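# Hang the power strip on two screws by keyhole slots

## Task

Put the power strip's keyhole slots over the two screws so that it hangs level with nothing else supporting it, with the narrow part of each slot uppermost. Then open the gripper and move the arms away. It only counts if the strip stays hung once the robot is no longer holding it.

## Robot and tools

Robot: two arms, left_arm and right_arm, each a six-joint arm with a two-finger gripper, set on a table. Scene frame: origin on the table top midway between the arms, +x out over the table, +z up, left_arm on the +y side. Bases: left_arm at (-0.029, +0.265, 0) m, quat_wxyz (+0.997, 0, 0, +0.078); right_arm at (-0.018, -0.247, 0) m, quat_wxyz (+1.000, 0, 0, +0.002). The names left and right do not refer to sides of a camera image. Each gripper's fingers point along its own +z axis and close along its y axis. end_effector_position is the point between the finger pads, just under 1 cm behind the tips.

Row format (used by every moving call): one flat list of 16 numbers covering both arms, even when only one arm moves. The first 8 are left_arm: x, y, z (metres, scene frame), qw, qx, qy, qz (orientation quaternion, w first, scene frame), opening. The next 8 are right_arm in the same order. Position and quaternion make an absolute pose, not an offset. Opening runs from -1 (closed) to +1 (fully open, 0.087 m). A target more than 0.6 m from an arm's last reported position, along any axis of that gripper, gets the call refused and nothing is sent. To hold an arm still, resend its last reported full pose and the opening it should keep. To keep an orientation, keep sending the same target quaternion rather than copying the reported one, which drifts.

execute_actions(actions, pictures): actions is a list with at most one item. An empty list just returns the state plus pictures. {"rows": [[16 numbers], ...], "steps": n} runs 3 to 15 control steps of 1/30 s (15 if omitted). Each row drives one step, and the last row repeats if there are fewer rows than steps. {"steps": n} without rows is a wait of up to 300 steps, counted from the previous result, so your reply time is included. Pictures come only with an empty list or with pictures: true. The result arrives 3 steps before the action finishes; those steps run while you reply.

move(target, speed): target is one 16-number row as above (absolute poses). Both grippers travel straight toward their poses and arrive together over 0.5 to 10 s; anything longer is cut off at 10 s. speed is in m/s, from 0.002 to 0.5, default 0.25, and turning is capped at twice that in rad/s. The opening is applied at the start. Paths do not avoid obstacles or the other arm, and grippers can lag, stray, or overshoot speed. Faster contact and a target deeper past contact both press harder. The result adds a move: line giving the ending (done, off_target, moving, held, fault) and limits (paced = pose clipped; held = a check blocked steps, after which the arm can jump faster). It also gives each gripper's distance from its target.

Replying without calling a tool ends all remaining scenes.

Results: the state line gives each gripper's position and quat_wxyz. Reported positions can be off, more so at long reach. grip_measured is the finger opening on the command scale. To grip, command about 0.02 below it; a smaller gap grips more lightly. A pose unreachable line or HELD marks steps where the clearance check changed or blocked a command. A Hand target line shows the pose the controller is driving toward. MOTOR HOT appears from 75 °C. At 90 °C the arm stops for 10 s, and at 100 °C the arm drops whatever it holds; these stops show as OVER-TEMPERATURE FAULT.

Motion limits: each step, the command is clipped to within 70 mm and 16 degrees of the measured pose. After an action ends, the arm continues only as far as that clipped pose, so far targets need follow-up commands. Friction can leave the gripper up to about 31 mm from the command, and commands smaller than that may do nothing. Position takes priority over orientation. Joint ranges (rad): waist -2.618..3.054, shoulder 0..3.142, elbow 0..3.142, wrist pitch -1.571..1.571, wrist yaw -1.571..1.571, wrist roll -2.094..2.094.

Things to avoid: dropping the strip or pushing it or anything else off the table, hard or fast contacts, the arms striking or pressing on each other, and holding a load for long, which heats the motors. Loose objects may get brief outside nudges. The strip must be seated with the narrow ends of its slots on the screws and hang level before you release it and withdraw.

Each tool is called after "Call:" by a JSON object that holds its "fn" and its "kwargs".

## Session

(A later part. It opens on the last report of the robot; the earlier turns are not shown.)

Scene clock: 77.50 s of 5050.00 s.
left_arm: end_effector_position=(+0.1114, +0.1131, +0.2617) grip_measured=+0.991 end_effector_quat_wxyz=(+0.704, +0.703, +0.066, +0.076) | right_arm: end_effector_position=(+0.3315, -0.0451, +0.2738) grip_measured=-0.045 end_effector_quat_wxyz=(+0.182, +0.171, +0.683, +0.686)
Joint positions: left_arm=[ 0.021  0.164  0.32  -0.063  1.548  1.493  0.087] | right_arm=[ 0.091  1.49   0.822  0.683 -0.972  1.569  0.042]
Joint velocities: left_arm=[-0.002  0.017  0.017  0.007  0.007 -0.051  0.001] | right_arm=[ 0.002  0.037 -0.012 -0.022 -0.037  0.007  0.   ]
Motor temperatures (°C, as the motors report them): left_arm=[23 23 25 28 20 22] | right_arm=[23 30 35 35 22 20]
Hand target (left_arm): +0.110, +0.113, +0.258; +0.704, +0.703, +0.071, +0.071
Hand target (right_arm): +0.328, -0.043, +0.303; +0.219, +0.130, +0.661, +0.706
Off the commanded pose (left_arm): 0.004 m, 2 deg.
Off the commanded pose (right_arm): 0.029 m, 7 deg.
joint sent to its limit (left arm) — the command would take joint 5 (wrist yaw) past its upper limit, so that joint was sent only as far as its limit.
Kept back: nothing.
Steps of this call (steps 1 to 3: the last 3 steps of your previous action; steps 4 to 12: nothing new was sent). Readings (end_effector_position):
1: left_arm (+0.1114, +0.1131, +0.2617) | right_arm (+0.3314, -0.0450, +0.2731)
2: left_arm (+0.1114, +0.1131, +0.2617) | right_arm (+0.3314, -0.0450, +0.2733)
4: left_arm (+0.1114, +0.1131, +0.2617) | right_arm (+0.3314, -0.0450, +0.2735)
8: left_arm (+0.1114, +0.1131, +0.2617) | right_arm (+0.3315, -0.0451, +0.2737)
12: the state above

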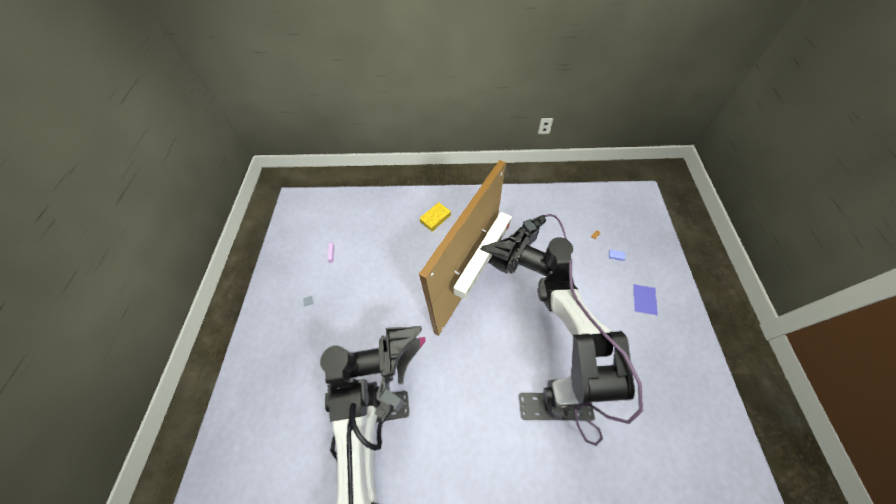

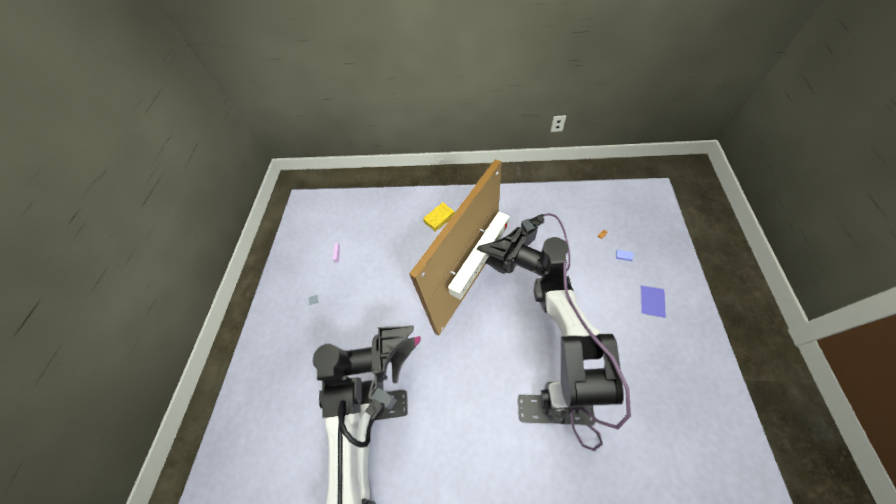

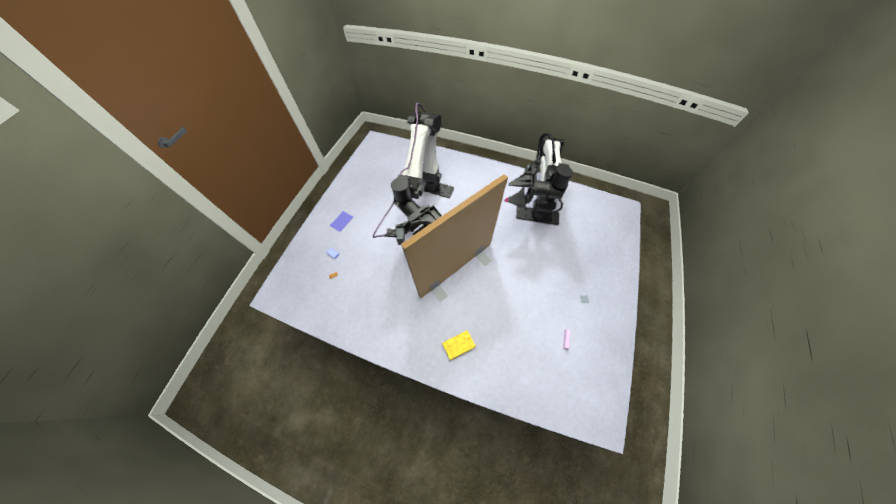

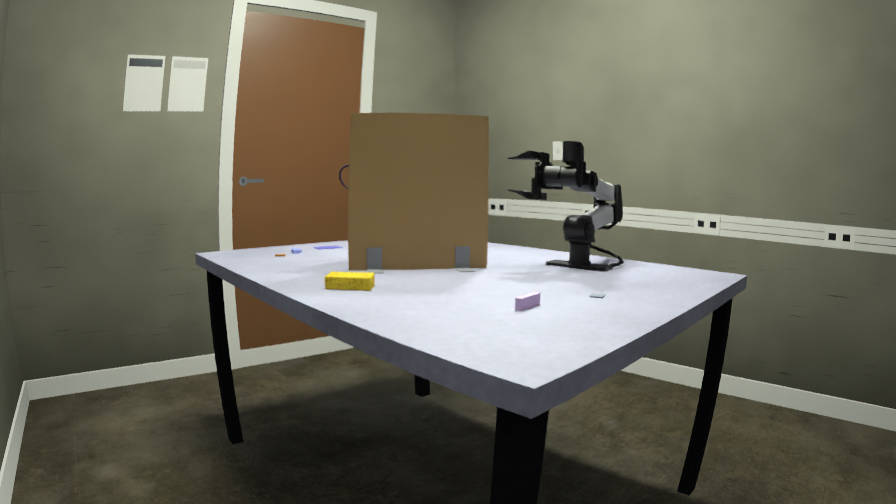

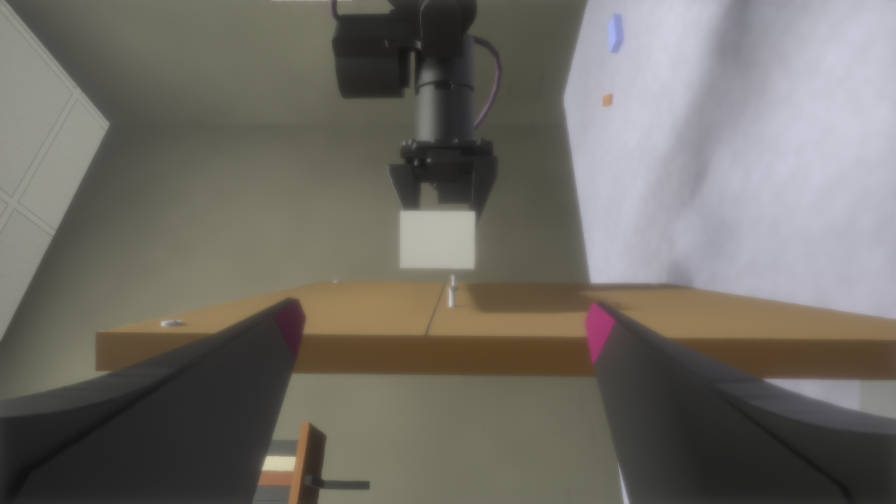

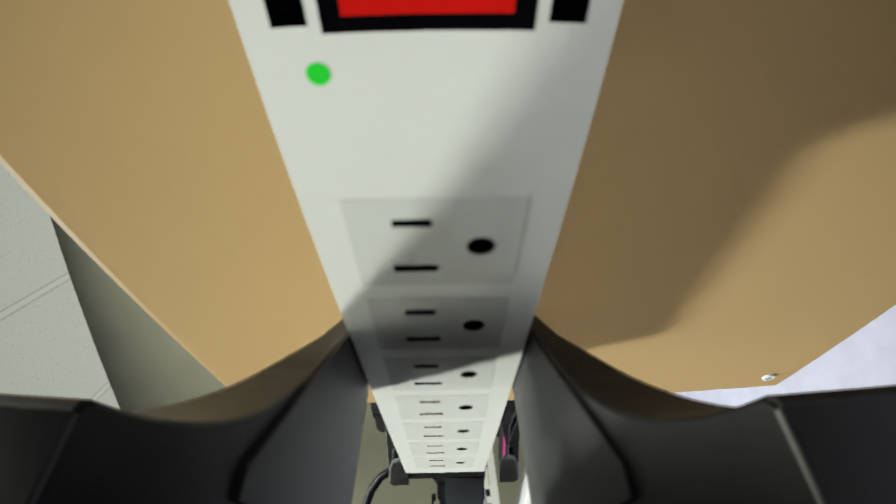

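Call:
{"fn": "execute_actions", "kwargs": {"actions": [{"rows":[[0.11,0.115,0.258,0.704,0.704,0.062,0.062,1,0.338,-0.027,0.299,0.22,0.13,0.658,0.707,-0.2]],"steps":15}]}}

Call:
{"fn": "execute_actions", "kwargs": {"actions": [{"rows":[[0.11,0.115,0.258,0.704,0.704,0.062,0.062,1,0.342,-0.022,0.296,0.22,0.13,0.658,0.707,-0.2]],"steps":15}]}}

Call:
{"fn": "execute_actions", "kwargs": {"actions": [{"rows":[[0.11,0.115,0.258,0.704,0.704,0.062,0.062,1,0.344,-0.019,0.293,0.22,0.13,0.658,0.707,-0.2]],"steps":15}], "pictures": true}}

Scene clock: 78.23 s of 5050.00 s.
left_arm: end_effector_position=(+0.1114, +0.1131, +0.2617) grip_measured=+0.991 end_effector_quat_wxyz=(+0.704, +0.703, +0.066, +0.076) | right_arm: end_effector_position=(+0.3328, -0.0302, +0.2634) grip_measured=-0.045 end_effector_quat_wxyz=(+0.172, +0.171, +0.687, +0.685)
Joint positions: left_arm=[ 0.021  0.164  0.32  -0.063  1.548  1.493  0.087] | right_arm=[ 0.136  1.526  0.822  0.699 -0.942  1.565  0.042]
Joint velocities: left_arm=[-0.012 -0.012 -0.002 -0.007 -0.037 -0.007  0.001] | right_arm=[ 0.012 -0.027 -0.007 -0.081 -0.022 -0.051 -0.   ]
Motor temperatures (°C, as the motors report them): left_arm=[23 23 25 28 20 22] | right_arm=[23 30 35 35 22 20]
joint sent to its limit (left arm) — the command would take joint 5 (wrist yaw) past its upper limit, so that joint was sent only as far as its limit.
Steps of this call (steps 1 to 10: nothing new was sent; steps 11 to 22: the first 12 steps of this action). Readings (end_effector_position):
11: left_arm (+0.1114, +0.1131, +0.2617) | right_arm (+0.3320, -0.0435, +0.2732)
12: left_arm (+0.1114, +0.1131, +0.2617) | right_arm (+0.3329, -0.0406, +0.2721)
14: left_arm (+0.1114, +0.1131, +0.2617) | right_arm (+0.3329, -0.0337, +0.2674)
18: left_arm (+0.1114, +0.1131, +0.2617) | right_arm (+0.3328, -0.0302, +0.2634)
22: the state above

Scene clock: 78.73 s of 5050.00 s.
left_arm: end_effector_position=(+0.1114, +0.1131, +0.2617) grip_measured=+0.991 end_effector_quat_wxyz=(+0.704, +0.703, +0.066, +0.076) | right_arm: end_effector_position=(+0.3329, -0.0298, +0.2627) grip_measured=-0.045 end_effector_quat_wxyz=(+0.172, +0.168, +0.687, +0.686)
Joint positions: left_arm=[ 0.021  0.164  0.32  -0.063  1.548  1.493  0.087] | right_arm=[ 0.136  1.532  0.822  0.709 -0.947  1.565  0.042]
Joint velocities: left_arm=[ 0.007  0.007 -0.007 -0.007 -0.037 -0.007 -0.   ] | right_arm=[-0.002 -0.007 -0.002  0.007  0.007 -0.007 -0.001]
Motor temperatures (°C, as the motors report them): left_arm=[23 23 25 28 20 22] | right_arm=[23 30 35 36 22 20]
Off your previous action's commanded pose (left_arm): 0.004 m, 2 deg at its last step (step 3 of this call).
Off your previous action's commanded pose (right_arm): 0.036 m, 8 deg at its last step (step 3 of this call).
joint sent to its limit (left arm) — the command would take joint 5 (wrist yaw) past its upper limit, so that joint was sent only as far as its limit.
Steps of this call (steps 1 to 3: the last 3 steps of your previous action; steps 4 to 15: the first 12 steps of this action). Readings (end_effector_position):
4: left_arm (+0.1114, +0.1131, +0.2617) | right_arm (+0.3330, -0.0301, +0.2629)
5: left_arm (+0.1114, +0.1131, +0.2617) | right_arm (+0.3330, -0.0300, +0.2628)
7: left_arm (+0.1114, +0.1131, +0.2617) | right_arm (+0.3329, -0.0299, +0.2627)
11: left_arm (+0.1114, +0.1131, +0.2617) | right_arm (+0.3328, -0.0299, +0.2628)
15: the state above

Scene clock: 79.23 s of 5050.00 s.
left_arm: end_effector_position=(+0.1114, +0.1131, +0.2617) grip_measured=+0.991 end_effector_quat_wxyz=(+0.704, +0.703, +0.066, +0.076) | right_arm: end_effector_position=(+0.3329, -0.0294, +0.2623) grip_measured=-0.045 end_effector_quat_wxyz=(+0.171, +0.163, +0.686, +0.688)
Joint positions: left_arm=[ 0.021  0.164  0.32  -0.063  1.548  1.493  0.087] | right_arm=[ 0.135  1.541  0.822  0.728 -0.955  1.568  0.042]
Joint velocities: left_arm=[-0.007  0.012 -0.012  0.007 -0.007 -0.051  0.   ] | right_arm=[ 0.002 -0.012  0.017  0.007 -0.022 -0.022  0.   ]
Motor temperatures (°C, as the motors report them): left_arm=[23 23 25 28 20 22] | right_arm=[23 30 35 36 22 20]
Off your previous action's commanded pose (left_arm): 0.004 m, 2 deg at its last step (step 3 of this call).
Off your previous action's commanded pose (right_arm): 0.035 m, 8 deg at its last step (step 3 of this call).
joint sent to its limit (left arm) — the command would take joint 5 (wrist yaw) past its upper limit, so that joint was sent only as far as its limit.
Steps of this call (steps 1 to 3: the last 3 steps of your previous action; steps 4 to 15: the first 12 steps of this action). Readings (end_effector_position):
4: left_arm (+0.1114, +0.1131, +0.2617) | right_arm (+0.3330, -0.0298, +0.2624)
5: left_arm (+0.1114, +0.1131, +0.2617) | right_arm (+0.3329, -0.0297, +0.2623)
7: left_arm (+0.1114, +0.1131, +0.2617) | right_arm (+0.3329, -0.0295, +0.2622)
11: left_arm (+0.1114, +0.1131, +0.2617) | right_arm (+0.3329, -0.0295, +0.2622)
15: the state above

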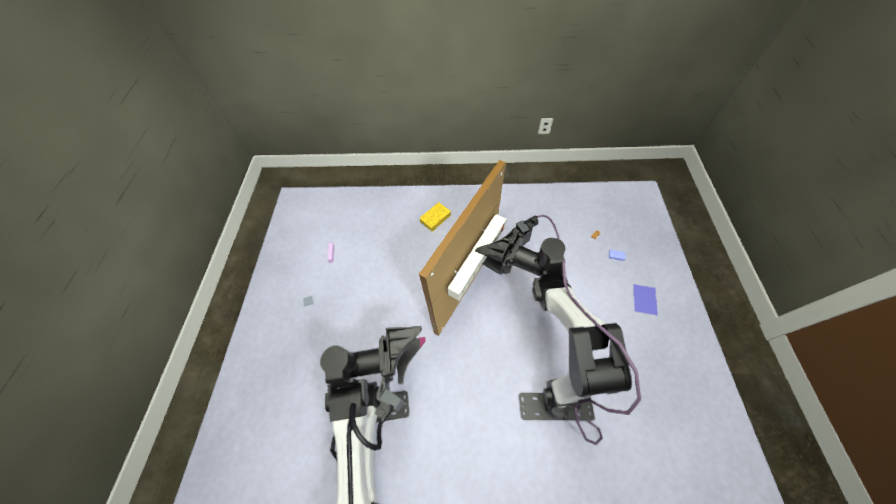

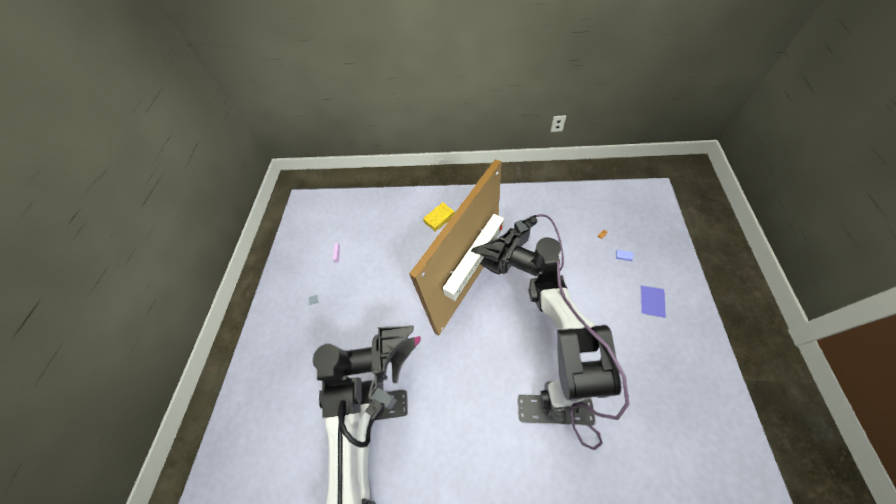

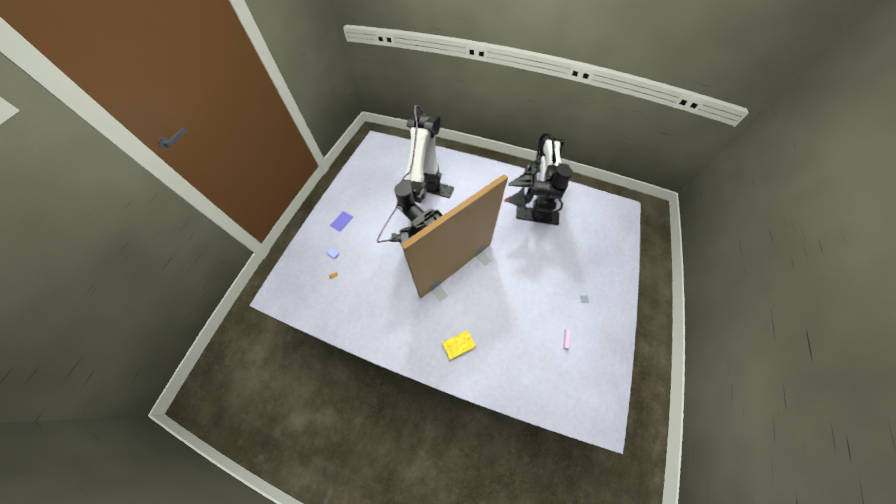

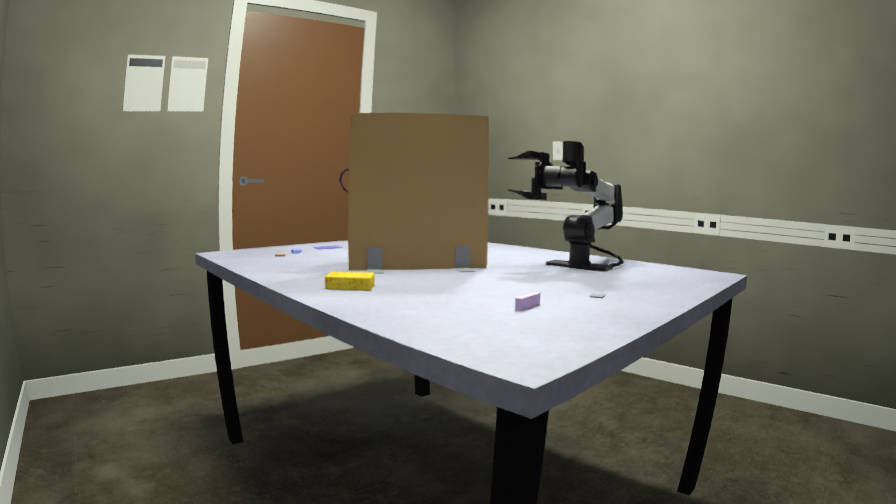

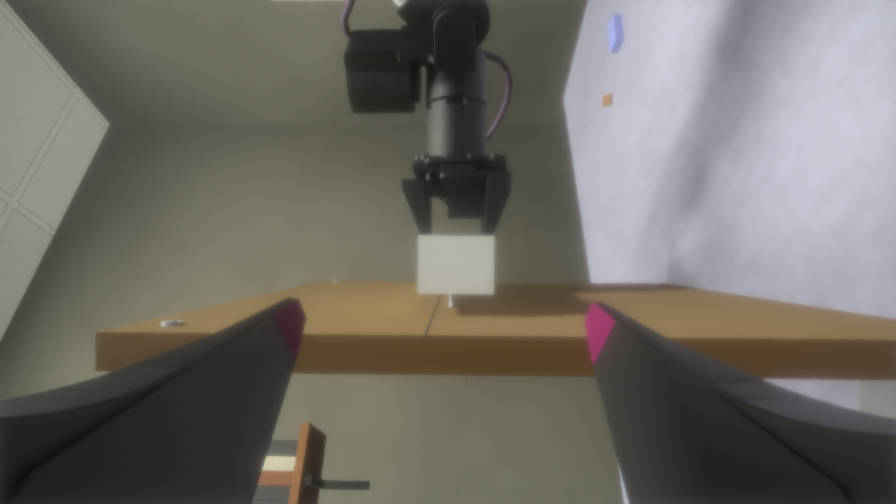

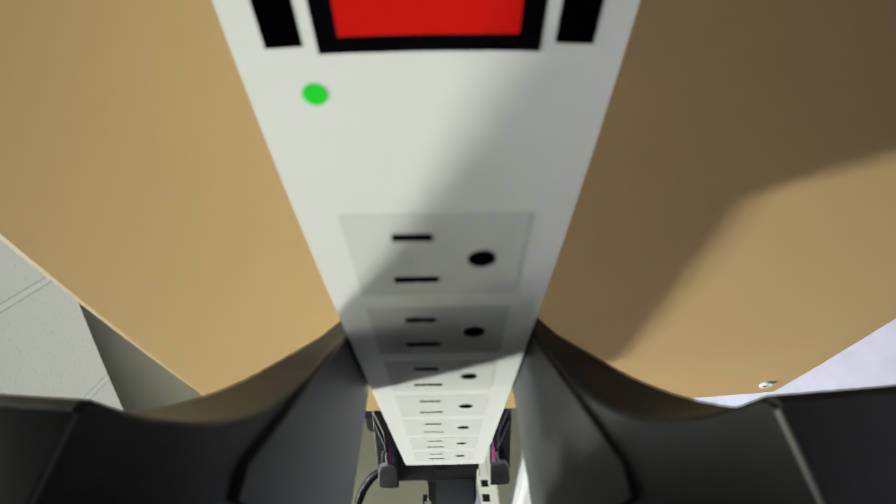

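Too low, s short. Slide up with light pressure and +s.

Call:
{"fn": "execute_actions", "kwargs": {"actions": [{"rows":[[0.11,0.115,0.258,0.704,0.704,0.062,0.062,1,0.343,-0.030,0.310,0.22,0.13,0.658,0.707,-0.2]],"steps":15}]}}

Call:
{"fn": "execute_actions", "kwargs": {"actions": [{"rows":[[0.11,0.115,0.258,0.704,0.704,0.062,0.062,1,0.343,-0.029,0.315,0.22,0.13,0.658,0.707,-0.2]],"steps":15}]}}

Scene clock: 79.73 s of 5050.00 s.
left_arm: end_effector_position=(+0.1114, +0.1131, +0.2617) grip_measured=+0.991 end_effector_quat_wxyz=(+0.704, +0.703, +0.066, +0.076) | right_arm: end_effector_position=(+0.3335, -0.0303, +0.2631) grip_measured=-0.045 end_effector_quat_wxyz=(+0.167, +0.165, +0.688, +0.687)
Joint positions: left_arm=[ 0.021  0.164  0.32  -0.063  1.548  1.493  0.087] | right_arm=[ 0.132  1.541  0.831  0.709 -0.962  1.568  0.042]
Joint velocities: left_arm=[-0.007 -0.012 -0.012 -0.037  0.051  0.066 -0.001] | right_arm=[-0.007 -0.002  0.017 -0.037 -0.007 -0.037  0.   ]
Motor temperatures (°C, as the motors report them): left_arm=[23 23 25 28 20 22] | right_arm=[23 30 35 36 22 20]
Off your previous action's commanded pose (left_arm): 0.004 m, 2 deg at its last step (step 3 of this call).
Off your previous action's commanded pose (right_arm): 0.034 m, 8 deg at its last step (step 3 of this call).
joint sent to its limit (left arm) — the command would take joint 5 (wrist yaw) past its upper limit, so that joint was sent only as far as its limit.
Steps of this call (steps 1 to 3: the last 3 steps of your previous action; steps 4 to 15: the first 12 steps of this action). Readings (end_effector_position):
4: left_arm (+0.1114, +0.1131, +0.2617) | right_arm (+0.3331, -0.0301, +0.2626)
5: left_arm (+0.1114, +0.1131, +0.2617) | right_arm (+0.3333, -0.0303, +0.2628)
7: left_arm (+0.1114, +0.1131, +0.2617) | right_arm (+0.3334, -0.0303, +0.2630)
11: left_arm (+0.1114, +0.1131, +0.2617) | right_arm (+0.3335, -0.0303, +0.2631)
15: the state above

Scene clock: 80.23 s of 5050.00 s.
left_arm: end_effector_position=(+0.1114, +0.1131, +0.2617) grip_measured=+0.991 end_effector_quat_wxyz=(+0.704, +0.703, +0.066, +0.076) | right_arm: end_effector_position=(+0.3337, -0.0303, +0.2637) grip_measured=-0.045 end_effector_quat_wxyz=(+0.162, +0.167, +0.690, +0.686)
Joint positions: left_arm=[ 0.021  0.164  0.32  -0.063  1.548  1.493  0.087] | right_arm=[ 0.13   1.541  0.841  0.688 -0.969  1.567  0.042]
Joint velocities: left_arm=[ 0.012 -0.007  0.007 -0.007  0.037  0.022 -0.001] | right_arm=[ 0.002 -0.017  0.007  0.066 -0.022  0.007  0.001]
Motor temperatures (°C, as the motors report them): left_arm=[23 23 25 28 20 22] | right_arm=[23 30 36 36 22 20]
Off your previous action's commanded pose (left_arm): 0.004 m, 2 deg at its last step (step 3 of this call).
Off your previous action's commanded pose (right_arm): 0.048 m, 8 deg at its last step (step 3 of this call).
joint sent to its limit (left arm) — the command would take joint 5 (wrist yaw) past its upper limit, so that joint was sent only as far as its limit.
Steps of this call (steps 1 to 3: the last 3 steps of your previous action; steps 4 to 15: the first 12 steps of this action). Readings (end_effector_position):
4: left_arm (+0.1114, +0.1131, +0.2617) | right_arm (+0.3336, -0.0304, +0.2633)
5: left_arm (+0.1114, +0.1131, +0.2617) | right_arm (+0.3336, -0.0303, +0.2635)
7: left_arm (+0.1114, +0.1131, +0.2617) | right_arm (+0.3336, -0.0303, +0.2635)
11: left_arm (+0.1114, +0.1131, +0.2617) | right_arm (+0.3337, -0.0303, +0.2637)
15: the state above

Stuck; back off.

Call:
{"fn": "execute_actions", "kwargs": {"actions": [{"rows":[[0.11,0.115,0.258,0.704,0.704,0.062,0.062,1,0.341,-0.042,0.315,0.22,0.13,0.658,0.707,-0.2]],"steps":15}]}}

Call:
{"fn": "execute_actions", "kwargs": {"actions": [{"rows":[[0.11,0.115,0.258,0.704,0.704,0.062,0.062,1,0.341,-0.034,0.315,0.22,0.13,0.658,0.707,-0.2]],"steps":15}]}}

Scene clock: 80.73 s of 5050.00 s.
left_arm: end_effector_position=(+0.1114, +0.1131, +0.2617) grip_measured=+0.991 end_effector_quat_wxyz=(+0.704, +0.703, +0.066, +0.076) | right_arm: end_effector_position=(+0.3398, -0.0400, +0.2636) grip_measured=-0.045 end_effector_quat_wxyz=(+0.172, +0.177, +0.687, +0.684)
Joint positions: left_arm=[ 0.021  0.164  0.32  -0.063  1.548  1.493  0.087] | right_arm=[ 0.103  1.541  0.841  0.688 -0.967  1.567  0.042]
Joint velocities: left_arm=[-0.002  0.012 -0.027  0.007  0.037  0.007  0.   ] | right_arm=[-0.002  0.007 -0.022 -0.022  0.007  0.007 -0.001]
Motor temperatures (°C, as the motors report them): left_arm=[23 23 25 28 20 22] | right_arm=[23 30 36 36 22 20]
Off your previous action's commanded pose (left_arm): 0.004 m, 2 deg at its last step (step 3 of this call).
Off your previous action's commanded pose (right_arm): 0.052 m, 9 deg at its last step (step 3 of this call).
joint sent to its limit (left arm) — the command would take joint 5 (wrist yaw) past its upper limit, so that joint was sent only as far as its limit.
Steps of this call (steps 1 to 3: the last 3 steps of your previous action; steps 4 to 15: the first 12 steps of this action). Readings (end_effector_position):
4: left_arm (+0.1114, +0.1131, +0.2617) | right_arm (+0.3340, -0.0314, +0.2636)
5: left_arm (+0.1114, +0.1131, +0.2617) | right_arm (+0.3348, -0.0327, +0.2636)
7: left_arm (+0.1114, +0.1131, +0.2617) | right_arm (+0.3374, -0.0366, +0.2636)
11: left_arm (+0.1114, +0.1131, +0.2617) | right_arm (+0.3398, -0.0400, +0.2636)
15: the state above

Scene clock: 81.23 s of 5050.00 s.
left_arm: end_effector_position=(+0.1114, +0.1131, +0.2617) grip_measured=+0.991 end_effector_quat_wxyz=(+0.704, +0.703, +0.066, +0.076) | right_arm: end_effector_position=(+0.3405, -0.0378, +0.2636) grip_measured=-0.045 end_effector_quat_wxyz=(+0.173, +0.179, +0.687, +0.683)
Joint positions: left_arm=[ 0.021  0.164  0.32  -0.063  1.548  1.493  0.087] | right_arm=[ 0.111  1.541  0.841  0.688 -0.953  1.567  0.042]
Joint velocities: left_arm=[ 0.002 -0.007 -0.007 -0.007 -0.007  0.022 -0.002] | right_arm=[-0.002 -0.002 -0.012 -0.007  0.081  0.007  0.   ]
Motor temperatures (°C, as the motors report them): left_arm=[23 23 25 28 20 22] | right_arm=[23 30 36 36 22 20]
Off your previous action's commanded pose (left_arm): 0.004 m, 2 deg at its last step (step 3 of this call).
Off your previous action's commanded pose (right_arm): 0.051 m, 9 deg at its last step (step 3 of this call).
joint sent to its limit (left arm) — the command would take joint 5 (wrist yaw) past its upper limit, so that joint was sent only as far as its limit.
Steps of this call (steps 1 to 3: the last 3 steps of your previous action; steps 4 to 15: the first 12 steps of this action). Readings (end_effector_position):
4: left_arm (+0.1114, +0.1131, +0.2617) | right_arm (+0.3399, -0.0398, +0.2636)
5: left_arm (+0.1114, +0.1131, +0.2617) | right_arm (+0.3402, -0.0394, +0.2636)
7: left_arm (+0.1114, +0.1131, +0.2617) | right_arm (+0.3404, -0.0384, +0.2636)
11: left_arm (+0.1114, +0.1131, +0.2617) | right_arm (+0.3404, -0.0378, +0.2636)
15: the state above

Call:
{"fn": "execute_actions", "kwargs": {"actions": [{"rows":[[0.11,0.115,0.258,0.704,0.704,0.062,0.062,1,0.333,-0.036,0.319,0.22,0.13,0.658,0.707,-0.2]],"steps":15}]}}

Call:
{"fn": "execute_actions", "kwargs": {"actions": [{"rows":[[0.11,0.115,0.258,0.704,0.704,0.062,0.062,1,0.333,-0.036,0.319,0.22,0.13,0.658,0.707,-0.2]],"steps":6}]}}

Scene clock: 81.73 s of 5050.00 s.
left_arm: end_effector_position=(+0.1114, +0.1131, +0.2617) grip_measured=+0.991 end_effector_quat_wxyz=(+0.704, +0.703, +0.066, +0.076) | right_arm: end_effector_position=(+0.3365, -0.0385, +0.2715) grip_measured=-0.045 end_effector_quat_wxyz=(+0.178, +0.177, +0.685, +0.684)
Joint positions: left_arm=[ 0.021  0.164  0.32  -0.063  1.548  1.493  0.087] | right_arm=[ 0.111  1.511  0.841  0.668 -0.949  1.567  0.042]
Joint velocities: left_arm=[-0.002  0.002  0.022 -0.081  0.007 -0.051 -0.   ] | right_arm=[ 0.002  0.002 -0.002 -0.051 -0.051 -0.051  0.001]
Motor temperatures (°C, as the motors report them): left_arm=[23 23 25 28 20 22] | right_arm=[23 30 36 36 22 20]
Off your previous action's commanded pose (left_arm): 0.004 m, 2 deg at its last step (step 3 of this call).
Off your previous action's commanded pose (right_arm): 0.052 m, 9 deg at its last step (step 3 of this call).
joint sent to its limit (left arm) — the command would take joint 5 (wrist yaw) past its upper limit, so that joint was sent only as far as its limit.
Steps of this call (steps 1 to 3: the last 3 steps of your previous action; steps 4 to 15: the first 12 steps of this action). Readings (end_effector_position):
4: left_arm (+0.1114, +0.1131, +0.2617) | right_arm (+0.3403, -0.0379, +0.2640)
5: left_arm (+0.1114, +0.1131, +0.2617) | right_arm (+0.3397, -0.0381, +0.2649)
7: left_arm (+0.1114, +0.1131, +0.2617) | right_arm (+0.3382, -0.0383, +0.2681)
11: left_arm (+0.1114, +0.1131, +0.2617) | right_arm (+0.3365, -0.0385, +0.2720)
15: the state above

Scene clock: 81.93 s of 5050.00 s.
left_arm: end_effector_position=(+0.1114, +0.1131, +0.2617) grip_measured=+0.991 end_effector_quat_wxyz=(+0.704, +0.703, +0.066, +0.076) | right_arm: end_effector_position=(+0.3365, -0.0385, +0.2712) grip_measured=-0.045 end_effector_quat_wxyz=(+0.177, +0.177, +0.685, +0.684)
Joint positions: left_arm=[ 0.021  0.164  0.32  -0.063  1.548  1.493  0.087] | right_arm=[ 0.111  1.511  0.841  0.666 -0.949  1.567  0.042]
Joint velocities: left_arm=[ 0.007 -0.002 -0.002  0.081 -0.007 -0.037  0.   ] | right_arm=[-0.017  0.007 -0.017 -0.007 -0.022 -0.007  0.   ]
Motor temperatures (°C, as the motors report them): left_arm=[23 23 25 28 20 22] | right_arm=[23 30 36 36 22 20]
Off your previous action's commanded pose (left_arm): 0.004 m, 2 deg at its last step (step 3 of this call).
Off your previous action's commanded pose (right_arm): 0.048 m, 8 deg at its last step (step 3 of this call).
joint sent to its limit (left arm) — the command would take joint 5 (wrist yaw) past its upper limit, so that joint was sent only as far as its limit.
Steps of this call (steps 1 to 3: the last 3 steps of your previous action; steps 4 to 6: the first 3 steps of this action). Readings (end_effector_position):
4: left_arm (+0.1114, +0.1131, +0.2617) | right_arm (+0.3365, -0.0385, +0.2713)
5: left_arm (+0.1114, +0.1131, +0.2617) | right_arm (+0.3365, -0.0385, +0.2713)
6: the state above

Lower first, then +y.

Call:
{"fn": "execute_actions", "kwargs": {"actions": [{"rows":[[0.11,0.115,0.258,0.704,0.704,0.062,0.062,1,0.334,-0.036,0.300,0.22,0.13,0.658,0.707,-0.2]],"steps":15}]}}

Call:
{"fn": "execute_actions", "kwargs": {"actions": [{"rows":[[0.11,0.115,0.258,0.704,0.704,0.062,0.062,1,0.334,-0.027,0.304,0.22,0.13,0.658,0.707,-0.2]],"steps":15}]}}

Scene clock: 85.07 s of 5050.00 s.
left_arm: end_effector_position=(+0.1114, +0.1131, +0.2617) grip_measured=+0.991 end_effector_quat_wxyz=(+0.704, +0.703, +0.066, +0.076) | right_arm: end_effector_position=(+0.3365, -0.0385, +0.2741) grip_measured=-0.045 end_effector_quat_wxyz=(+0.185, +0.170, +0.683, +0.686)
Joint positions: left_arm=[ 0.021  0.164  0.32  -0.063  1.548  1.493  0.087] | right_arm=[ 0.111  1.511  0.841  0.686 -0.949  1.564  0.042]
Joint velocities: left_arm=[-0.017  0.002  0.007  0.081  0.037 -0.095 -0.001] | right_arm=[ 0.002 -0.022  0.007  0.007  0.007 -0.037 -0.001]
Motor temperatures (°C, as the motors report them): left_arm=[23 23 25 28 20 22] | right_arm=[23 31 36 36 22 20]
Off your previous action's commanded pose (left_arm): 0.004 m, 2 deg at its last step (step 3 of this call).
Off your previous action's commanded pose (right_arm): 0.048 m, 8 deg at its last step (step 3 of this call).
joint sent to its limit (left arm) — the command would take joint 5 (wrist yaw) past its upper limit, so that joint was sent only as far as its limit.
Steps of this call (steps 1 to 3: the last 3 steps of your previous action; steps 4 to 82: nothing new was sent; steps 83 to 94: the first 12 steps of this action). Readings (end_effector_position):
83: left_arm (+0.1114, +0.1131, +0.2617) | right_arm (+0.3365, -0.0385, +0.2714)
84: left_arm (+0.1114, +0.1131, +0.2617) | right_arm (+0.3365, -0.0385, +0.2716)
86: left_arm (+0.1114, +0.1131, +0.2617) | right_arm (+0.3365, -0.0385, +0.2724)
90: left_arm (+0.1114, +0.1131, +0.2617) | right_arm (+0.3365, -0.0385, +0.2735)
94: the state above

Scene clock: 85.57 s of 5050.00 s.
left_arm: end_effector_position=(+0.1114, +0.1131, +0.2617) grip_measured=+0.991 end_effector_quat_wxyz=(+0.704, +0.703, +0.066, +0.076) | right_arm: end_effector_position=(+0.3334, -0.0307, +0.2744) grip_measured=-0.045 end_effector_quat_wxyz=(+0.181, +0.165, +0.684, +0.687)
Joint positions: left_arm=[ 0.021  0.164  0.32  -0.063  1.548  1.493  0.087] | right_arm=[ 0.135  1.511  0.841  0.688 -0.938  1.564  0.042]
Joint velocities: left_arm=[ 0.012  0.007 -0.007 -0.066 -0.037 -0.081 -0.001] | right_arm=[-0.007  0.002  0.007  0.007  0.007  0.051  0.   ]
Motor temperatures (°C, as the motors report them): left_arm=[23 23 26 28 20 22] | right_arm=[23 31 36 36 22 20]
Off your previous action's commanded pose (left_arm): 0.004 m, 2 deg at its last step (step 3 of this call).
Off your previous action's commanded pose (right_arm): 0.026 m, 7 deg at its last step (step 3 of this call).
joint sent to its limit (left arm) — the command would take joint 5 (wrist yaw) past its upper limit, so that joint was sent only as far as its limit.
Steps of this call (steps 1 to 3: the last 3 steps of your previous action; steps 4 to 15: the first 12 steps of this action). Readings (end_effector_position):
4: left_arm (+0.1114, +0.1131, +0.2617) | right_arm (+0.3366, -0.0377, +0.2743)
5: left_arm (+0.1114, +0.1131, +0.2617) | right_arm (+0.3365, -0.0361, +0.2744)
7: left_arm (+0.1114, +0.1131, +0.2617) | right_arm (+0.3347, -0.0327, +0.2744)
11: left_arm (+0.1114, +0.1131, +0.2617) | right_arm (+0.3334, -0.0307, +0.2744)
15: the state above

At contact, high, s=.3066. Slide down with +s.

Call:
{"fn": "execute_actions", "kwargs": {"actions": [{"rows":[[0.11,0.115,0.258,0.704,0.704,0.062,0.062,1,0.338,-0.031,0.298,0.22,0.13,0.658,0.707,-0.2]],"steps":15}]}}

Call:
{"fn": "execute_actions", "kwargs": {"actions": [{"rows":[[0.11,0.115,0.258,0.704,0.704,0.062,0.062,1,0.338,-0.031,0.295,0.22,0.13,0.658,0.707,-0.2]],"steps":15}]}}

Scene clock: 86.07 s of 5050.00 s.
left_arm: end_effector_position=(+0.1114, +0.1131, +0.2617) grip_measured=+0.991 end_effector_quat_wxyz=(+0.704, +0.703, +0.066, +0.076) | right_arm: end_effector_position=(+0.3343, -0.0305, +0.2721) grip_measured=-0.045 end_effector_quat_wxyz=(+0.180, +0.162, +0.684, +0.688)
Joint positions: left_arm=[ 0.021  0.164  0.32  -0.063  1.548  1.493  0.087] | right_arm=[ 0.134  1.522  0.841  0.702 -0.945  1.564  0.042]
Joint velocities: left_arm=[-0.007 -0.002 -0.017 -0.007  0.051  0.037 -0.001] | right_arm=[-0.002  0.007 -0.002  0.037 -0.037 -0.022  0.   ]
Motor temperatures (°C, as the motors report them): left_arm=[23 23 26 28 20 22] | right_arm=[23 31 36 36 22 20]
Off your previous action's commanded pose (left_arm): 0.004 m, 2 deg at its last step (step 3 of this call).
Off your previous action's commanded pose (right_arm): 0.030 m, 7 deg at its last step (step 3 of this call).
joint sent to its limit (left arm) — the command would take joint 5 (wrist yaw) past its upper limit, so that joint was sent only as far as its limit.
Steps of this call (steps 1 to 3: the last 3 steps of your previous action; steps 4 to 15: the first 12 steps of this action). Readings (end_effector_position):
4: left_arm (+0.1114, +0.1131, +0.2617) | right_arm (+0.3335, -0.0306, +0.2739)
5: left_arm (+0.1114, +0.1131, +0.2617) | right_arm (+0.3334, -0.0306, +0.2737)
7: left_arm (+0.1114, +0.1131, +0.2617) | right_arm (+0.3337, -0.0305, +0.2730)
11: left_arm (+0.1114, +0.1131, +0.2617) | right_arm (+0.3343, -0.0305, +0.2721)
15: the state above

Scene clock: 86.57 s of 5050.00 s.
left_arm: end_effector_position=(+0.1114, +0.1131, +0.2617) grip_measured=+0.991 end_effector_quat_wxyz=(+0.704, +0.703, +0.066, +0.076) | right_arm: end_effector_position=(+0.3343, -0.0305, +0.2722) grip_measured=-0.045 end_effector_quat_wxyz=(+0.181, +0.162, +0.684, +0.688)
Joint positions: left_arm=[ 0.021  0.164  0.32  -0.063  1.548  1.493  0.087] | right_arm=[ 0.134  1.522  0.841  0.703 -0.945  1.564  0.042]
Joint velocities: left_arm=[ 0.007 -0.007  0.007  0.066  0.037  0.037 -0.   ] | right_arm=[ 0.002 -0.007 -0.002  0.007  0.037  0.051  0.   ]
Motor temperatures (°C, as the motors report them): left_arm=[23 23 26 28 20 22] | right_arm=[23 31 36 36 22 20]
Off your previous action's commanded pose (left_arm): 0.004 m, 2 deg at its last step (step 3 of this call).
Off your previous action's commanded pose (right_arm): 0.026 m, 7 deg at its last step (step 3 of this call).
joint sent to its limit (left arm) — the command would take joint 5 (wrist yaw) past its upper limit, so that joint was sent only as far as its limit.
Steps of this call (steps 1 to 3: the last 3 steps of your previous action; steps 4 to 15: the first 12 steps of this action). Readings (end_effector_position):
4: left_arm (+0.1114, +0.1131, +0.2617) | right_arm (+0.3343, -0.0305, +0.2721)
5: left_arm (+0.1114, +0.1131, +0.2617) | right_arm (+0.3343, -0.0305, +0.2722)
7: left_arm (+0.1114, +0.1131, +0.2617) | right_arm (+0.3343, -0.0305, +0.2722)
11: left_arm (+0.1114, +0.1131, +0.2617) | right_arm (+0.3343, -0.0305, +0.2722)
15: the state above

Back off a little and lower with less tilt compensation.

Call:
{"fn": "execute_actions", "kwargs": {"actions": [{"rows":[[0.11,0.115,0.258,0.704,0.704,0.062,0.062,1,0.338,-0.038,0.292,0.208,0.142,0.661,0.704,-0.2]],"steps":15}]}}

Call:
{"fn": "execute_actions", "kwargs": {"actions": [{"rows":[[0.11,0.115,0.258,0.704,0.704,0.062,0.062,1,0.338,-0.038,0.292,0.208,0.142,0.661,0.704,-0.2]],"steps":8}]}}

Scene clock: 87.07 s of 5050.00 s.
left_arm: end_effector_position=(+0.1114, +0.1131, +0.2617) grip_measured=+0.991 end_effector_quat_wxyz=(+0.704, +0.703, +0.066, +0.076) | right_arm: end_effector_position=(+0.3386, -0.0354, +0.2680) grip_measured=-0.045 end_effector_quat_wxyz=(+0.181, +0.169, +0.684, +0.686)
Joint positions: left_arm=[ 0.021  0.164  0.32  -0.063  1.548  1.493  0.087] | right_arm=[ 0.119  1.534  0.841  0.703 -0.949  1.564  0.042]
Joint velocities: left_arm=[ 0.017  0.007 -0.002  0.022 -0.007  0.037  0.001] | right_arm=[ 0.002  0.007 -0.012 -0.066  0.066 -0.022 -0.001]
Motor temperatures (°C, as the motors report them): left_arm=[23 23 26 28 20 22] | right_arm=[23 31 36 37 22 20]
Off your previous action's commanded pose (left_arm): 0.004 m, 2 deg at its last step (step 3 of this call).
Off your previous action's commanded pose (right_arm): 0.023 m, 7 deg at its last step (step 3 of this call).
joint sent to its limit (left arm) — the command would take joint 5 (wrist yaw) past its upper limit, so that joint was sent only as far as its limit.
Steps of this call (steps 1 to 3: the last 3 steps of your previous action; steps 4 to 15: the first 12 steps of this action). Readings (end_effector_position):
4: left_arm (+0.1114, +0.1131, +0.2617) | right_arm (+0.3346, -0.0313, +0.2722)
5: left_arm (+0.1114, +0.1131, +0.2617) | right_arm (+0.3348, -0.0320, +0.2722)
7: left_arm (+0.1114, +0.1131, +0.2617) | right_arm (+0.3359, -0.0340, +0.2722)
11: left_arm (+0.1114, +0.1131, +0.2617) | right_arm (+0.3374, -0.0355, +0.2708)
15: the state above

Scene clock: 87.33 s of 5050.00 s.
left_arm: end_effector_position=(+0.1114, +0.1131, +0.2617) grip_measured=+0.991 end_effector_quat_wxyz=(+0.704, +0.703, +0.066, +0.076) | right_arm: end_effector_position=(+0.3386, -0.0354, +0.2679) grip_measured=-0.045 end_effector_quat_wxyz=(+0.180, +0.169, +0.685, +0.686)
Joint positions: left_arm=[ 0.021  0.164  0.32  -0.063  1.548  1.493  0.087] | right_arm=[ 0.119  1.534  0.841  0.703 -0.949  1.564  0.042]
Joint velocities: left_arm=[-0.007  0.007 -0.017  0.037 -0.051 -0.022  0.   ] | right_arm=[-0.002 -0.002 -0.012 -0.037 -0.022  0.037 -0.001]
Motor temperatures (°C, as the motors report them): left_arm=[23 23 26 28 20 22] | right_arm=[23 31 36 37 22 20]
Off your previous action's commanded pose (left_arm): 0.004 m, 2 deg at its last step (step 3 of this call).
Off your previous action's commanded pose (right_arm): 0.024 m, 6 deg at its last step (step 3 of this call).
joint sent to its limit (left arm) — the command would take joint 5 (wrist yaw) past its upper limit, so that joint was sent only as far as its limit.
Steps of this call (steps 1 to 3: the last 3 steps of your previous action; steps 4 to 8: the first 5 steps of this action). Readings (end_effector_position):
4: left_arm (+0.1114, +0.1131, +0.2617) | right_arm (+0.3386, -0.0354, +0.2679)
5: left_arm (+0.1114, +0.1131, +0.2617) | right_arm (+0.3386, -0.0354, +0.2679)
7: left_arm (+0.1114, +0.1131, +0.2617) | right_arm (+0.3386, -0.0354, +0.2679)
8: the state above

Good z. Swing waist to contact and slide in −s.

Call:
{"fn": "execute_actions", "kwargs": {"actions": [{"rows":[[0.11,0.115,0.258,0.704,0.704,0.062,0.062,1,0.335,-0.027,0.296,0.208,0.142,0.661,0.704,-0.2]],"steps":15}]}}

Call:
{"fn": "execute_actions", "kwargs": {"actions": [{"rows":[[0.11,0.115,0.258,0.704,0.704,0.062,0.062,1,0.333,-0.023,0.296,0.208,0.142,0.661,0.704,-0.2]],"steps":15}]}}

Scene clock: 87.83 s of 5050.00 s.
left_arm: end_effector_position=(+0.1114, +0.1131, +0.2617) grip_measured=+0.991 end_effector_quat_wxyz=(+0.704, +0.703, +0.066, +0.076) | right_arm: end_effector_position=(+0.3385, -0.0333, +0.2679) grip_measured=-0.045 end_effector_quat_wxyz=(+0.181, +0.170, +0.685, +0.686)
Joint positions: left_arm=[ 0.021  0.164  0.32  -0.063  1.548  1.493  0.087] | right_arm=[ 0.126  1.534  0.841  0.702 -0.941  1.564  0.042]
Joint velocities: left_arm=[-0.012  0.017  0.007  0.051  0.037 -0.022  0.   ] | right_arm=[-0.002 -0.017  0.002 -0.037 -0.007 -0.066  0.   ]
Motor temperatures (°C, as the motors report them): left_arm=[23 23 26 28 20 22] | right_arm=[23 31 36 37 22 20]
Off your previous action's commanded pose (left_arm): 0.004 m, 2 deg at its last step (step 3 of this call).
Off your previous action's commanded pose (right_arm): 0.024 m, 6 deg at its last step (step 3 of this call).
joint sent to its limit (left arm) — the command would take joint 5 (wrist yaw) past its upper limit, so that joint was sent only as far as its limit.
Steps of this call (steps 1 to 3: the last 3 steps of your previous action; steps 4 to 15: the first 12 steps of this action). Readings (end_effector_position):
4: left_arm (+0.1114, +0.1131, +0.2617) | right_arm (+0.3387, -0.0347, +0.2679)
5: left_arm (+0.1114, +0.1131, +0.2617) | right_arm (+0.3388, -0.0339, +0.2679)
7: left_arm (+0.1114, +0.1131, +0.2617) | right_arm (+0.3385, -0.0333, +0.2679)
11: left_arm (+0.1114, +0.1131, +0.2617) | right_arm (+0.3385, -0.0333, +0.2679)
15: the state above

Scene clock: 88.33 s of 5050.00 s.
left_arm: end_effector_position=(+0.1114, +0.1131, +0.2617) grip_measured=+0.991 end_effector_quat_wxyz=(+0.704, +0.703, +0.066, +0.076) | right_arm: end_effector_position=(+0.3380, -0.0328, +0.2659) grip_measured=-0.045 end_effector_quat_wxyz=(+0.179, +0.172, +0.685, +0.685)
Joint positions: left_arm=[ 0.021  0.164  0.32  -0.063  1.548  1.493  0.087] | right_arm=[ 0.128  1.534  0.835  0.702 -0.938  1.565  0.042]
Joint velocities: left_arm=[ 0.002  0.007  0.002 -0.007 -0.022  0.022 -0.   ] | right_arm=[ 0.007 -0.007  0.002 -0.022  0.066  0.007 -0.   ]
Motor temperatures (°C, as the motors report them): left_arm=[23 23 26 28 20 22] | right_arm=[23 31 36 37 22 20]
Off your previous action's commanded pose (left_arm): 0.004 m, 2 deg at its last step (step 3 of this call).
Off your previous action's commanded pose (right_arm): 0.029 m, 6 deg at its last step (step 3 of this call).
joint sent to its limit (left arm) — the command would take joint 5 (wrist yaw) past its upper limit, so that joint was sent only as far as its limit.
Steps of this call (steps 1 to 3: the last 3 steps of your previous action; steps 4 to 15: the first 12 steps of this action). Readings (end_effector_position):
4: left_arm (+0.1114, +0.1131, +0.2617) | right_arm (+0.3384, -0.0331, +0.2673)
5: left_arm (+0.1114, +0.1131, +0.2617) | right_arm (+0.3383, -0.0330, +0.2670)
7: left_arm (+0.1114, +0.1131, +0.2617) | right_arm (+0.3381, -0.0329, +0.2665)
11: left_arm (+0.1114, +0.1131, +0.2617) | right_arm (+0.3380, -0.0328, +0.2659)
15: the state above

Call:
{"fn": "execute_actions", "kwargs": {"actions": [{"rows":[[0.11,0.115,0.258,0.704,0.704,0.062,0.062,1,0.329,-0.026,0.308,0.215,0.135,0.66,0.705,-0.2]],"steps":15}]}}

Call:
{"fn": "execute_actions", "kwargs": {"actions": [{"rows":[[0.11,0.115,0.258,0.704,0.704,0.062,0.062,1,0.329,-0.026,0.308,0.215,0.135,0.66,0.705,-0.2]],"steps":8}]}}

Scene clock: 88.83 s of 5050.00 s.
left_arm: end_effector_position=(+0.1114, +0.1131, +0.2617) grip_measured=+0.991 end_effector_quat_wxyz=(+0.704, +0.703, +0.066, +0.076) | right_arm: end_effector_position=(+0.3359, -0.0289, +0.2687) grip_measured=-0.045 end_effector_quat_wxyz=(+0.179, +0.176, +0.685, +0.684)
Joint positions: left_arm=[ 0.021  0.164  0.32  -0.063  1.548  1.493  0.087] | right_arm=[ 0.143  1.518  0.835  0.681 -0.917  1.564  0.042]
Joint velocities: left_arm=[ 0.007  0.022 -0.007  0.007  0.051  0.007 -0.   ] | right_arm=[-0.002  0.007  0.002 -0.007  0.007  0.007 -0.001]
Motor temperatures (°C, as the motors report them): left_arm=[23 23 26 28 20 22] | right_arm=[23 31 36 37 22 20]
Off your previous action's commanded pose (left_arm): 0.004 m, 2 deg at its last step (step 3 of this call).
Off your previous action's commanded pose (right_arm): 0.032 m, 6 deg at its last step (step 3 of this call).
joint sent to its limit (left arm) — the command would take joint 5 (wrist yaw) past its upper limit, so that joint was sent only as far as its limit.
Steps of this call (steps 1 to 3: the last 3 steps of your previous action; steps 4 to 15: the first 12 steps of this action). Readings (end_effector_position):
4: left_arm (+0.1114, +0.1131, +0.2617) | right_arm (+0.3378, -0.0329, +0.2667)
5: left_arm (+0.1114, +0.1131, +0.2617) | right_arm (+0.3373, -0.0327, +0.2671)
7: left_arm (+0.1114, +0.1131, +0.2617) | right_arm (+0.3361, -0.0314, +0.2682)
11: left_arm (+0.1114, +0.1131, +0.2617) | right_arm (+0.3353, -0.0288, +0.2691)
15: the state above

Scene clock: 89.10 s of 5050.00 s.
left_arm: end_effector_position=(+0.1114, +0.1131, +0.2617) grip_measured=+0.991 end_effector_quat_wxyz=(+0.704, +0.703, +0.066, +0.076) | right_arm: end_effector_position=(+0.3360, -0.0289, +0.2687) grip_measured=-0.045 end_effector_quat_wxyz=(+0.179, +0.176, +0.685, +0.684)
Joint positions: left_arm=[ 0.021  0.164  0.32  -0.063  1.548  1.493  0.087] | right_arm=[ 0.143  1.518  0.835  0.681 -0.917  1.564  0.042]
Joint velocities: left_arm=[ 0.007 -0.002  0.012 -0.037 -0.051 -0.066 -0.001] | right_arm=[-0.012 -0.002  0.007 -0.022 -0.051  0.007 -0.   ]
Motor temperatures (°C, as the motors report them): left_arm=[23 23 26 28 20 22] | right_arm=[23 31 36 37 22 20]
Off your previous action's commanded pose (left_arm): 0.004 m, 2 deg at its last step (step 3 of this call).
Off your previous action's commanded pose (right_arm): 0.040 m, 7 deg at its last step (step 3 of this call).
joint sent to its limit (left arm) — the command would take joint 5 (wrist yaw) past its upper limit, so that joint was sent only as far as its limit.
Steps of this call (steps 1 to 3: the last 3 steps of your previous action; steps 4 to 8: the first 5 steps of this action). Readings (end_effector_position):
4: left_arm (+0.1114, +0.1131, +0.2617) | right_arm (+0.3360, -0.0289, +0.2687)
5: left_arm (+0.1114, +0.1131, +0.2617) | right_arm (+0.3360, -0.0289, +0.2687)
7: left_arm (+0.1114, +0.1131, +0.2617) | right_arm (+0.3360, -0.0289, +0.2687)
8: the state above

Entered (n=.1377). Push in.

Call:
{"fn": "execute_actions", "kwargs": {"actions": [{"rows":[[0.11,0.115,0.258,0.704,0.704,0.062,0.062,1,0.345,-0.014,0.310,0.215,0.135,0.66,0.705,-0.2]],"steps":15}]}}

Call:
{"fn": "execute_actions", "kwargs": {"actions": [{"rows":[[0.11,0.115,0.258,0.704,0.704,0.062,0.062,1,0.345,-0.014,0.310,0.215,0.135,0.66,0.705,-0.2]],"steps":8}]}}

Scene clock: 89.60 s of 5050.00 s.
left_arm: end_effector_position=(+0.1114, +0.1131, +0.2617) grip_measured=+0.991 end_effector_quat_wxyz=(+0.704, +0.703, +0.066, +0.076) | right_arm: end_effector_position=(+0.3402, -0.0191, +0.2687) grip_measured=-0.045 end_effector_quat_wxyz=(+0.176, +0.177, +0.687, +0.682)
Joint positions: left_arm=[ 0.021  0.164  0.32  -0.063  1.548  1.493  0.087] | right_arm=[ 0.171  1.539  0.864  0.663 -0.892  1.561  0.042]
Joint velocities: left_arm=[-0.012 -0.007 -0.007 -0.022 -0.007 -0.022  0.   ] | right_arm=[ 0.012 -0.007 -0.002 -0.081  0.037  0.007  0.   ]
Motor temperatures (°C, as the motors report them): left_arm=[23 23 26 28 20 22] | right_arm=[23 31 36 37 22 20]
Off your previous action's commanded pose (left_arm): 0.004 m, 2 deg at its last step (step 3 of this call).
Off your previous action's commanded pose (right_arm): 0.040 m, 7 deg at its last step (step 3 of this call).
joint sent to its limit (left arm) — the command would take joint 5 (wrist yaw) past its upper limit, so that joint was sent only as far as its limit.
Steps of this call (steps 1 to 3: the last 3 steps of your previous action; steps 4 to 15: the first 12 steps of this action). Readings (end_effector_position):
4: left_arm (+0.1114, +0.1131, +0.2617) | right_arm (+0.3363, -0.0279, +0.2689)
5: left_arm (+0.1114, +0.1131, +0.2617) | right_arm (+0.3373, -0.0258, +0.2694)
7: left_arm (+0.1114, +0.1131, +0.2617) | right_arm (+0.3392, -0.0215, +0.2699)
11: left_arm (+0.1114, +0.1131, +0.2617) | right_arm (+0.3402, -0.0191, +0.2691)
15: the state above

Scene clock: 89.87 s of 5050.00 s.
left_arm: end_effector_position=(+0.1114, +0.1131, +0.2617) grip_measured=+0.991 end_effector_quat_wxyz=(+0.704, +0.703, +0.066, +0.076) | right_arm: end_effector_position=(+0.3402, -0.0191, +0.2686) grip_measured=-0.045 end_effector_quat_wxyz=(+0.175, +0.177, +0.687, +0.682)
Joint positions: left_arm=[ 0.021  0.164  0.32  -0.063  1.548  1.493  0.087] | right_arm=[ 0.171  1.539  0.864  0.662 -0.892  1.561  0.042]
Joint velocities: left_arm=[ 0.017 -0.032 -0.002  0.022 -0.051 -0.022  0.001] | right_arm=[-0.002 -0.022 -0.007  0.022 -0.007 -0.007 -0.   ]
Motor temperatures (°C, as the motors report them): left_arm=[23 23 26 28 20 22] | right_arm=[23 31 37 37 22 20]
Off your previous action's commanded pose (left_arm): 0.004 m, 2 deg at its last step (step 3 of this call).
Off your previous action's commanded pose (right_arm): 0.042 m, 8 deg at its last step (step 3 of this call).
joint sent to its limit (left arm) — the command would take joint 5 (wrist yaw) past its upper limit, so that joint was sent only as far as its limit.
Steps of this call (steps 1 to 3: the last 3 steps of your previous action; steps 4 to 8: the first 5 steps of this action). Readings (end_effector_position):
4: left_arm (+0.1114, +0.1131, +0.2617) | right_arm (+0.3402, -0.0191, +0.2687)
5: left_arm (+0.1114, +0.1131, +0.2617) | right_arm (+0.3402, -0.0191, +0.2687)
7: left_arm (+0.1114, +0.1131, +0.2617) | right_arm (+0.3402, -0.0191, +0.2687)
8: the state above


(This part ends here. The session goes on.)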